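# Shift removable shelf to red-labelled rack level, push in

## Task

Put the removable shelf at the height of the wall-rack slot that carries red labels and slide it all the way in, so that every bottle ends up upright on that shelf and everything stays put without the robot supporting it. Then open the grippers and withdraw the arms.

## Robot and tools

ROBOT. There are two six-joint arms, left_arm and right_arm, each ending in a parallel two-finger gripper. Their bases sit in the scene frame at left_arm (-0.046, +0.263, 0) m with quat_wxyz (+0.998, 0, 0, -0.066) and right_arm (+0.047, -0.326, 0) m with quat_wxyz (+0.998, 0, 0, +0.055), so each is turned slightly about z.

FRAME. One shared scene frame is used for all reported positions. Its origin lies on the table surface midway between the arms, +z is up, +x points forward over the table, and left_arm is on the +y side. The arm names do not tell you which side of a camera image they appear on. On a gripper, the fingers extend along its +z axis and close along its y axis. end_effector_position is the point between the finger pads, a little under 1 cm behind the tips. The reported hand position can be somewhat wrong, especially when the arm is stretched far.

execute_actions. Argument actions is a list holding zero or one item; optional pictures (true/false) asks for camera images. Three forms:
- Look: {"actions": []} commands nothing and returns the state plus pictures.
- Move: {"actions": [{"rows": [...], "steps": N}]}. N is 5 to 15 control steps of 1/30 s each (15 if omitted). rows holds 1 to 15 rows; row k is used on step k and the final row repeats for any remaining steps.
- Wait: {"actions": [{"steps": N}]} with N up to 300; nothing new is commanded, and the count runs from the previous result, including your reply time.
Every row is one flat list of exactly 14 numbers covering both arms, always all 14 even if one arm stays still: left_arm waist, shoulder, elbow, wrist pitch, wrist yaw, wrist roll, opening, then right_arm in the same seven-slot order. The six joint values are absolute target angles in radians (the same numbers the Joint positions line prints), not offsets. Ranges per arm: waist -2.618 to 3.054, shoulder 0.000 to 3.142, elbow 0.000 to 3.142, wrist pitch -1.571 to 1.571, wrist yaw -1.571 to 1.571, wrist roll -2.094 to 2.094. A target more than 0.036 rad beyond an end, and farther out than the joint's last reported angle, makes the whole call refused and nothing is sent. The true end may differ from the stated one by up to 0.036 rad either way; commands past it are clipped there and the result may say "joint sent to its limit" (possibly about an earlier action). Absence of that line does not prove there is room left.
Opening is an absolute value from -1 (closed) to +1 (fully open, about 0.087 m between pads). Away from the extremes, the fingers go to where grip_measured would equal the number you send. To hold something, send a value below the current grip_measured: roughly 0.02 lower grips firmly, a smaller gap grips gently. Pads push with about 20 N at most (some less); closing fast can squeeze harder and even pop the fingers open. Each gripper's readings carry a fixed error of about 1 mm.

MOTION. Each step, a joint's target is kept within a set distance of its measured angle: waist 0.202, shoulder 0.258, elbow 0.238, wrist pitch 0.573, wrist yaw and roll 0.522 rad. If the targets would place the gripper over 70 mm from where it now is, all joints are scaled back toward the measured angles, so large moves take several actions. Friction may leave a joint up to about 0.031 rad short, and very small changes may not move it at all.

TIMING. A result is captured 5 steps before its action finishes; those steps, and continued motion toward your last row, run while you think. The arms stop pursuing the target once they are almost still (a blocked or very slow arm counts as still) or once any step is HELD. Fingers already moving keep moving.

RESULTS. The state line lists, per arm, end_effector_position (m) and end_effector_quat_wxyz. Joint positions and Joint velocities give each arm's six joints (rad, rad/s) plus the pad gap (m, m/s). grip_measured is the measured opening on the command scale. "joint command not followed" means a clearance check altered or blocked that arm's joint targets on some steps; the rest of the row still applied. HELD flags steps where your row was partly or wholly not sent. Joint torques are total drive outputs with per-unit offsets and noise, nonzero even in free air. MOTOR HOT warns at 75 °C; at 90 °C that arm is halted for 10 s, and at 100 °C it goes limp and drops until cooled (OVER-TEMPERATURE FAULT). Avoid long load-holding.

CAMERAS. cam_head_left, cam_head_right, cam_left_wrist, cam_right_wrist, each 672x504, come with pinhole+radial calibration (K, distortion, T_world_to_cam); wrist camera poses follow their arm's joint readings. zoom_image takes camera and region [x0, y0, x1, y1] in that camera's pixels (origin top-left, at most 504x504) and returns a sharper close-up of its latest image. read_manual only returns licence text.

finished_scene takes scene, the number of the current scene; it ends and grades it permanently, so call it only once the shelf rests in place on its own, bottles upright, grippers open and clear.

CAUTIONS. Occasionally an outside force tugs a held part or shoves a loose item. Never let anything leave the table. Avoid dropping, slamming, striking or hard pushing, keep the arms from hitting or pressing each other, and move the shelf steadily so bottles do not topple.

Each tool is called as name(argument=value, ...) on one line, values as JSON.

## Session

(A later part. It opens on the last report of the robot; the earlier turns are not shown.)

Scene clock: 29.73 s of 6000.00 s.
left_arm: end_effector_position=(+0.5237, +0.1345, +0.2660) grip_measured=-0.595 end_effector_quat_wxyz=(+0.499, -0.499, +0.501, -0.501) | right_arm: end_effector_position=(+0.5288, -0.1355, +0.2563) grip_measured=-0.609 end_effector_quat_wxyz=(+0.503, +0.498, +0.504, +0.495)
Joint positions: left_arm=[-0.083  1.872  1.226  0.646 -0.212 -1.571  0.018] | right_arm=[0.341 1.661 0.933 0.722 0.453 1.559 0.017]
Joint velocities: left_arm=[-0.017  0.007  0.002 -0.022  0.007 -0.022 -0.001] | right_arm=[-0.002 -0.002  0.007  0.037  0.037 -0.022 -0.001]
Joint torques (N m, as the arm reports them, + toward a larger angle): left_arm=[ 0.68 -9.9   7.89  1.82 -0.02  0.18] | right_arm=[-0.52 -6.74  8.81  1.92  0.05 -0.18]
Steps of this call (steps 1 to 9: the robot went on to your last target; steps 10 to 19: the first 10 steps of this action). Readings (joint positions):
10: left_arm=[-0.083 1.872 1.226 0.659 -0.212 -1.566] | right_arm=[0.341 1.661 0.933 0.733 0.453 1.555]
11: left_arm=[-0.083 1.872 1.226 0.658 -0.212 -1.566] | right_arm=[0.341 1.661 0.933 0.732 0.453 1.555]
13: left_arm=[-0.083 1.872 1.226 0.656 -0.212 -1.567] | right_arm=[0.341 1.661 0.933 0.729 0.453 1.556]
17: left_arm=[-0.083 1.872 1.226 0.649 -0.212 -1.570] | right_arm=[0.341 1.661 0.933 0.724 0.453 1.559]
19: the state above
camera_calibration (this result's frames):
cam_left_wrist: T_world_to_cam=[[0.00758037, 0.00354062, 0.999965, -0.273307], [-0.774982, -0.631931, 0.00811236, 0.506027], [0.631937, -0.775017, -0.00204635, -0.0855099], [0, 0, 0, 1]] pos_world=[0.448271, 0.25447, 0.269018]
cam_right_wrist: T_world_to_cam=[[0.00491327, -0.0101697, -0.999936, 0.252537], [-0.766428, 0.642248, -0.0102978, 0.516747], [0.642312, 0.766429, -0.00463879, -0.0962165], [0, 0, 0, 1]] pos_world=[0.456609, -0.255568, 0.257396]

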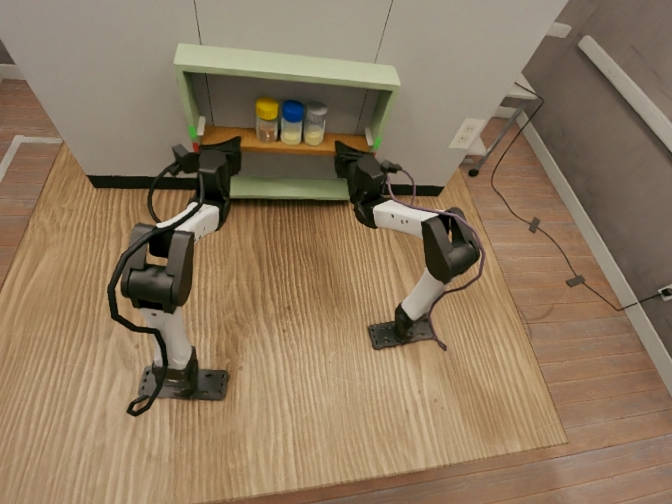

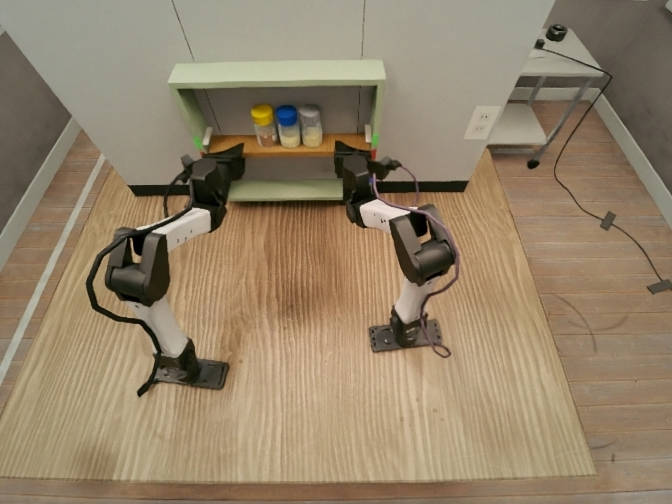

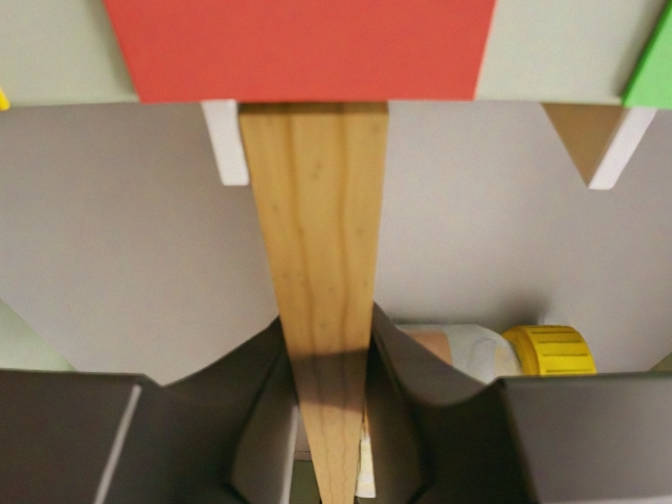

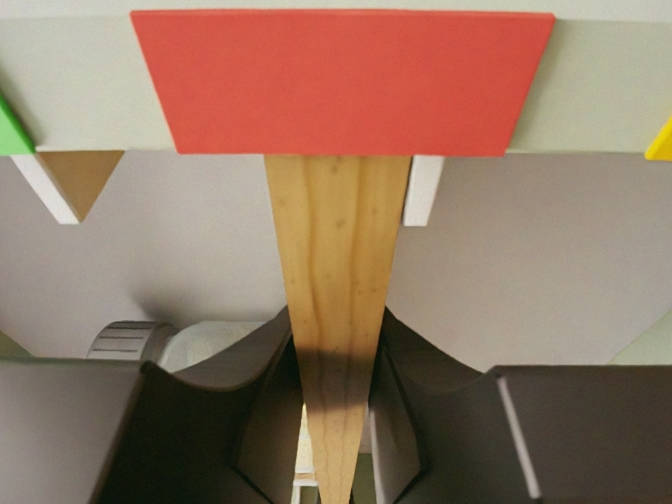

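execute_actions(actions=[{"rows":[[-0.083,1.874,1.235,0.648,-0.212,-1.57,-0.59,0.341,1.663,0.94,0.724,0.453,1.56,-0.6],[-0.083,1.872,1.232,0.648,-0.212,-1.57,-0.565,0.341,1.661,0.938,0.724,0.453,1.56,-0.575],[-0.083,1.872,1.23,0.648,-0.212,-1.57,-0.53,0.341,1.661,0.936,0.724,0.453,1.56,-0.54],[-0.083,1.872,1.228,0.648,-0.212,-1.57,-0.48,0.341,1.661,0.934,0.724,0.453,1.56,-0.48],[-0.083,1.872,1.226,0.65,-0.212,-1.57,-0.4,0.341,1.661,0.933,0.724,0.453,1.56,-0.4],[-0.083,1.87,1.224,0.652,-0.212,-1.57,-0.28,0.343,1.659,0.93,0.726,0.455,1.56,-0.28],[-0.085,1.866,1.22,0.656,-0.214,-1.57,-0.14,0.346,1.655,0.925,0.728,0.46,1.56,-0.14],[-0.088,1.86,1.212,0.66,-0.218,-1.57,0.0,0.35,1.649,0.918,0.73,0.468,1.56,0.0],[-0.091,1.85,1.2,0.665,-0.222,-1.57,0.15,0.355,1.64,0.908,0.732,0.476,1.56,0.15],[-0.094,1.836,1.183,0.67,-0.226,-1.57,0.3,0.362,1.626,0.894,0.734,0.484,1.56,0.3],[-0.097,1.819,1.162,0.675,-0.23,-1.57,0.45,0.369,1.61,0.878,0.736,0.493,1.56,0.45],[-0.1,1.799,1.137,0.68,-0.234,-1.57,0.5,0.378,1.59,0.858,0.736,0.502,1.56,0.5],[-0.104,1.778,1.111,0.685,-0.238,-1.57,0.5,0.387,1.57,0.838,0.735,0.512,1.56,0.5],[-0.108,1.757,1.085,0.69,-0.242,-1.57,0.5,0.397,1.55,0.818,0.733,0.522,1.56,0.5],[-0.112,1.736,1.06,0.693,-0.246,-1.57,0.5,0.407,1.529,0.799,0.73,0.532,1.56,0.5]],"steps":15}])

execute_actions(actions=[{"rows":[[-0.116,1.713,1.034,0.695,-0.25,-1.57,0.5,0.417,1.507,0.779,0.726,0.542,1.56,0.5],[-0.12,1.688,1.006,0.697,-0.254,-1.57,0.5,0.428,1.482,0.757,0.72,0.55,1.56,0.5],[-0.124,1.66,0.977,0.697,-0.256,-1.57,0.5,0.438,1.454,0.734,0.712,0.555,1.56,0.5],[-0.127,1.63,0.948,0.695,-0.257,-1.57,0.5,0.445,1.424,0.712,0.7,0.557,1.56,0.5],[-0.128,1.598,0.92,0.69,-0.257,-1.57,0.5,0.448,1.392,0.69,0.685,0.557,1.56,0.5],[-0.128,1.562,0.895,0.68,-0.257,-1.57,0.5,0.448,1.356,0.67,0.668,0.557,1.56,0.5],[-0.128,1.524,0.87,0.665,-0.257,-1.57,0.5,0.448,1.318,0.65,0.65,0.557,1.56,0.5],[-0.128,1.485,0.845,0.65,-0.257,-1.57,0.5,0.448,1.278,0.63,0.63,0.557,1.56,0.5],[-0.128,1.445,0.82,0.63,-0.257,-1.57,0.5,0.448,1.237,0.61,0.61,0.557,1.56,0.5],[-0.128,1.405,0.797,0.61,-0.257,-1.57,0.5,0.448,1.195,0.59,0.588,0.557,1.56,0.5],[-0.128,1.367,0.775,0.59,-0.257,-1.57,0.5,0.448,1.153,0.572,0.566,0.557,1.56,0.5],[-0.128,1.332,0.755,0.572,-0.257,-1.57,0.5,0.448,1.113,0.555,0.545,0.557,1.56,0.5],[-0.128,1.302,0.738,0.557,-0.257,-1.57,0.5,0.448,1.075,0.54,0.525,0.557,1.56,0.5],[-0.128,1.277,0.724,0.545,-0.257,-1.57,0.5,0.448,1.04,0.527,0.507,0.557,1.56,0.5],[-0.128,1.25,0.71,0.535,-0.257,-1.57,0.5,0.448,1.0,0.515,0.49,0.557,1.56,0.5]],"steps":15}])

execute_actions(actions=[{"steps":10}], pictures=true)

Scene clock: 31.20 s of 6000.00 s.
left_arm: end_effector_position=(+0.5232, +0.1346, +0.2657) grip_measured=+0.220 end_effector_quat_wxyz=(+0.499, -0.500, +0.500, -0.501) | right_arm: end_effector_position=(+0.5281, -0.1364, +0.2568) grip_measured=+0.220 end_effector_quat_wxyz=(+0.504, +0.499, +0.503, +0.494)
Joint positions: left_arm=[-0.083  1.871  1.222  0.648 -0.213 -1.572  0.053] | right_arm=[0.342 1.657 0.931 0.722 0.458 1.56  0.053]
Joint velocities: left_arm=[-0.007 -0.1   -0.203  0.081 -0.037  0.007  0.141] | right_arm=[ 0.027 -0.149 -0.139 -0.022  0.125  0.007  0.141]
Joint torques (N m, as the arm reports them, + toward a larger angle): left_arm=[ -0.32 -12.94   4.64   1.78  -0.11   0.15] | right_arm=[ 1.86 -9.01  5.29  1.91  0.15 -0.15]
Steps of this call (steps 1 to 5: the last 5 steps of your previous action; steps 6 to 15: the robot went on to your last target; steps 16 to 34: nothing new was sent; steps 35 to 44: the first 10 steps of this action). Readings (joint positions):
35: left_arm=[-0.083 1.872 1.226 0.646 -0.212 -1.572] | right_arm=[0.341 1.661 0.933 0.722 0.453 1.560]
36: left_arm=[-0.083 1.872 1.226 0.644 -0.212 -1.572] | right_arm=[0.341 1.661 0.933 0.722 0.453 1.560]
38: left_arm=[-0.083 1.872 1.226 0.644 -0.212 -1.572] | right_arm=[0.341 1.661 0.933 0.722 0.453 1.560]
42: left_arm=[-0.083 1.872 1.226 0.645 -0.212 -1.572] | right_arm=[0.341 1.661 0.933 0.722 0.454 1.560]
44: the state above

Scene clock: 31.70 s of 6000.00 s.
left_arm: end_effector_position=(+0.4253, +0.1424, +0.2805) grip_measured=+0.500 end_effector_quat_wxyz=(+0.499, -0.496, +0.499, -0.506) | right_arm: end_effector_position=(+0.4355, -0.1504, +0.2763) grip_measured=+0.500 end_effector_quat_wxyz=(+0.502, +0.491, +0.496, +0.510)
Joint positions: left_arm=[-0.122  1.496  0.854  0.651 -0.245 -1.572  0.066] | right_arm=[0.44  1.278 0.646 0.661 0.536 1.56  0.066]
Joint velocities: left_arm=[ 0.012 -1.175 -0.681 -0.359 -0.007  0.007 -0.001] | right_arm=[-0.017 -1.17  -0.574 -0.447  0.007 -0.051  0.001]
Joint torques (N m, as the arm reports them, + toward a larger angle): left_arm=[ 0.02 -8.45  5.58  1.7  -0.05  0.15] | right_arm=[ 0.69 -5.    6.3   1.72  0.16 -0.16]
Steps of this call (steps 1 to 5: the last 5 steps of your previous action; steps 6 to 15: the first 10 steps of this action). Readings (joint positions):
6: left_arm=[-0.100 1.776 1.094 0.663 -0.228 -1.572] | right_arm=[0.389 1.557 0.835 0.722 0.497 1.560]
7: left_arm=[-0.105 1.754 1.068 0.666 -0.232 -1.572] | right_arm=[0.400 1.535 0.815 0.722 0.504 1.560]
9: left_arm=[-0.114 1.702 1.014 0.670 -0.237 -1.572] | right_arm=[0.421 1.485 0.773 0.721 0.518 1.560]
13: left_arm=[-0.122 1.574 0.904 0.666 -0.242 -1.572] | right_arm=[0.440 1.357 0.686 0.688 0.531 1.560]
15: the state above

Scene clock: 32.03 s of 6000.00 s.
left_arm: end_effector_position=(+0.3751, +0.1565, +0.3082) grip_measured=+0.500 end_effector_quat_wxyz=(+0.508, -0.490, +0.485, -0.517) | right_arm: end_effector_position=(+0.3906, -0.1803, +0.3007) grip_measured=+0.500 end_effector_quat_wxyz=(+0.509, +0.490, +0.475, +0.525)
Joint positions: left_arm=[-0.122  1.256  0.736  0.572 -0.25  -1.572  0.066] | right_arm=[0.44  1.003 0.544 0.539 0.548 1.56  0.066]
Joint velocities: left_arm=[ 0.007 -0.002 -0.056 -0.168 -0.007  0.081 -0.   ] | right_arm=[-0.002 -0.012 -0.007 -0.212 -0.022 -0.007 -0.   ]
Joint torques (N m, as the arm reports them, + toward a larger angle): left_arm=[ 0.06 -5.02  5.24  1.61 -0.04  0.14] | right_arm=[ 0.79 -2.63  5.83  1.6   0.12 -0.18]
Kept back: nothing.
Steps of this call (steps 1 to 5: the last 5 steps of your previous action; steps 6 to 10: the robot went on to your last target). Readings (joint positions):
1: left_arm=[-0.122 1.455 0.831 0.641 -0.245 -1.572] | right_arm=[0.440 1.236 0.626 0.645 0.538 1.560]
2: left_arm=[-0.122 1.414 0.810 0.630 -0.246 -1.572] | right_arm=[0.440 1.194 0.609 0.629 0.540 1.560]
4: left_arm=[-0.122 1.339 0.774 0.609 -0.248 -1.572] | right_arm=[0.440 1.112 0.576 0.597 0.542 1.560]
8: left_arm=[-0.122 1.258 0.738 0.580 -0.250 -1.572] | right_arm=[0.440 1.007 0.544 0.550 0.547 1.560]
10: the state above
camera_calibration (this result's frames):
cam_left_wrist: T_world_to_cam=[[-0.042602, 0.0173654, 0.998941, -0.297513], [-0.775366, -0.631125, -0.0220958, 0.413679], [0.630073, -0.775486, 0.0403518, 0.0132156], [0, 0, 0, 1]] pos_world=[0.299751, 0.276498, 0.305806]
cam_right_wrist: T_world_to_cam=[[0.0785984, 0.0347945, -0.996299, 0.275416], [-0.767079, 0.640418, -0.0381493, 0.448326], [0.63672, 0.767238, 0.0770259, 0.00486856], [0, 0, 0, 1]] pos_world=[0.319154, -0.300434, 0.291125]

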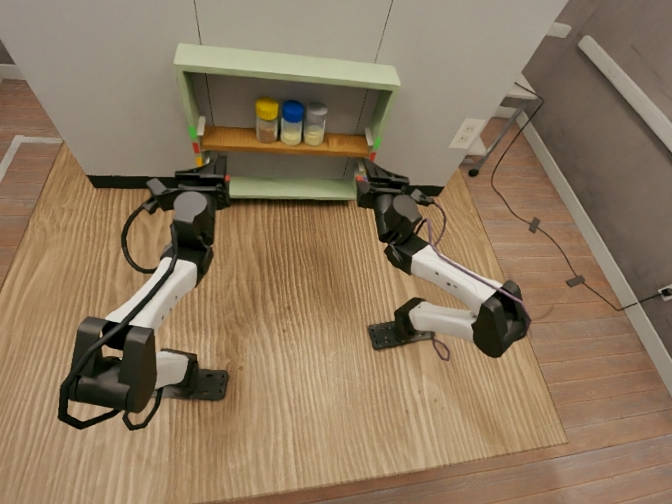

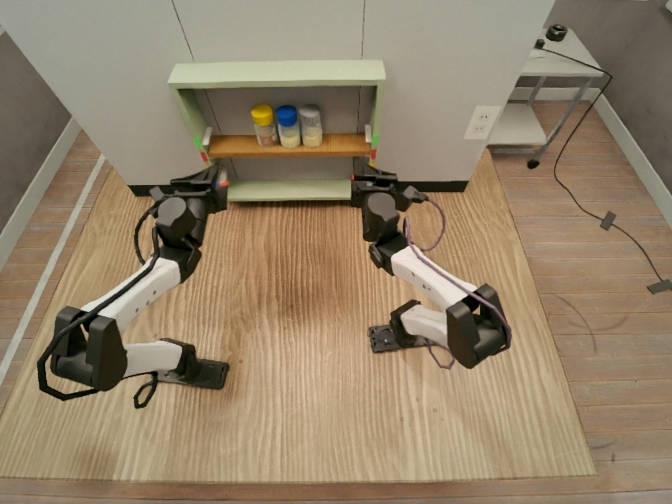

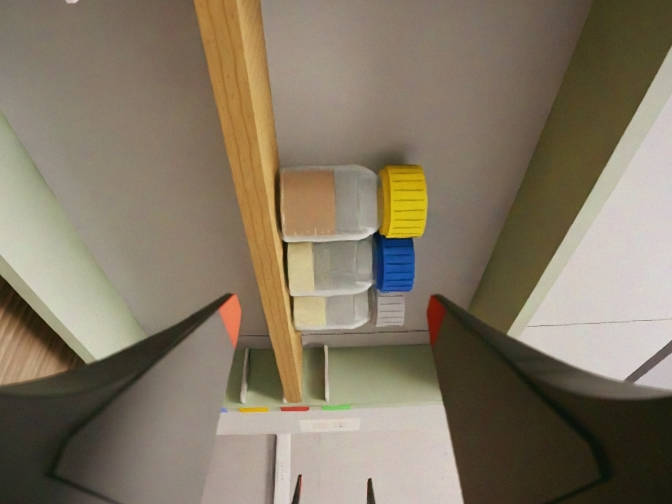

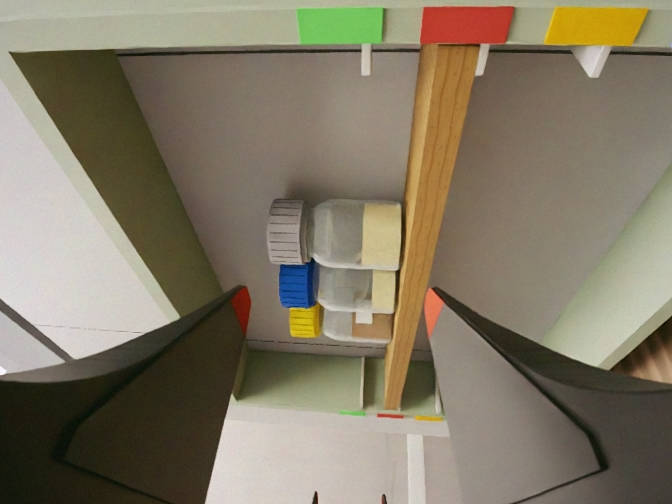

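execute_actions(actions=[{"rows":[[-0.128,1.23,0.7,0.52,-0.257,-1.57,0.5,0.448,0.97,0.5,0.47,0.557,1.56,0.5],[-0.128,1.19,0.68,0.5,-0.257,-1.57,0.5,0.448,0.93,0.48,0.44,0.557,1.56,0.5],[-0.128,1.14,0.66,0.47,-0.257,-1.57,0.5,0.448,0.88,0.455,0.41,0.557,1.56,0.5],[-0.128,1.09,0.64,0.44,-0.257,-1.57,0.5,0.448,0.82,0.43,0.38,0.557,1.56,0.5],[-0.128,1.04,0.62,0.41,-0.257,-1.57,0.5,0.448,0.76,0.405,0.35,0.557,1.56,0.5],[-0.128,1.0,0.6,0.39,-0.257,-1.57,0.5,0.448,0.7,0.38,0.32,0.557,1.56,0.5],[-0.128,0.96,0.58,0.37,-0.257,-1.57,0.5,0.448,0.65,0.36,0.29,0.557,1.56,0.5],[-0.128,0.93,0.565,0.36,-0.257,-1.57,0.5,0.448,0.61,0.34,0.27,0.557,1.56,0.5],[-0.128,0.91,0.555,0.35,-0.257,-1.57,0.5,0.448,0.58,0.33,0.25,0.557,1.56,0.5]],"steps":15}])

finished_scene(scene=1)

Scene clock: 32.70 s of 6000.00 s.
left_arm: end_effector_position=(+0.3112, +0.1733, +0.3143) grip_measured=+0.500 end_effector_quat_wxyz=(+0.509, -0.488, +0.482, -0.519) | right_arm: end_effector_position=(+0.3325, -0.2163, +0.2875) grip_measured=+0.500 end_effector_quat_wxyz=(+0.510, +0.489, +0.469, +0.530)
Joint positions: left_arm=[-0.122  0.939  0.589  0.411 -0.251 -1.572  0.066] | right_arm=[0.44  0.614 0.369 0.342 0.55  1.56  0.066]
Joint velocities: left_arm=[ 0.002 -0.745 -0.178 -0.256 -0.051  0.007 -0.001] | right_arm=[ 0.002 -0.857 -0.247 -0.418 -0.022 -0.037 -0.   ]
Joint torques (N m, as the arm reports them, + toward a larger angle): left_arm=[ 0.03 -0.89  5.53  1.39  0.01  0.15] | right_arm=[ 0.73  1.28  6.39  1.47  0.03 -0.16]
Steps of this call (steps 1 to 10: the robot went on to your last target; steps 11 to 20: the first 10 steps of this action). Readings (joint positions):
11: left_arm=[-0.122 1.256 0.730 0.543 -0.250 -1.572] | right_arm=[0.440 1.001 0.542 0.505 0.548 1.560]
12: left_arm=[-0.122 1.250 0.725 0.538 -0.250 -1.572] | right_arm=[0.440 0.989 0.533 0.498 0.548 1.560]
14: left_arm=[-0.122 1.200 0.692 0.509 -0.250 -1.572] | right_arm=[0.440 0.925 0.494 0.466 0.548 1.560]
18: left_arm=[-0.122 1.011 0.611 0.432 -0.251 -1.572] | right_arm=[0.440 0.700 0.398 0.377 0.548 1.560]
20: the state above

The scene is finished: the task was done.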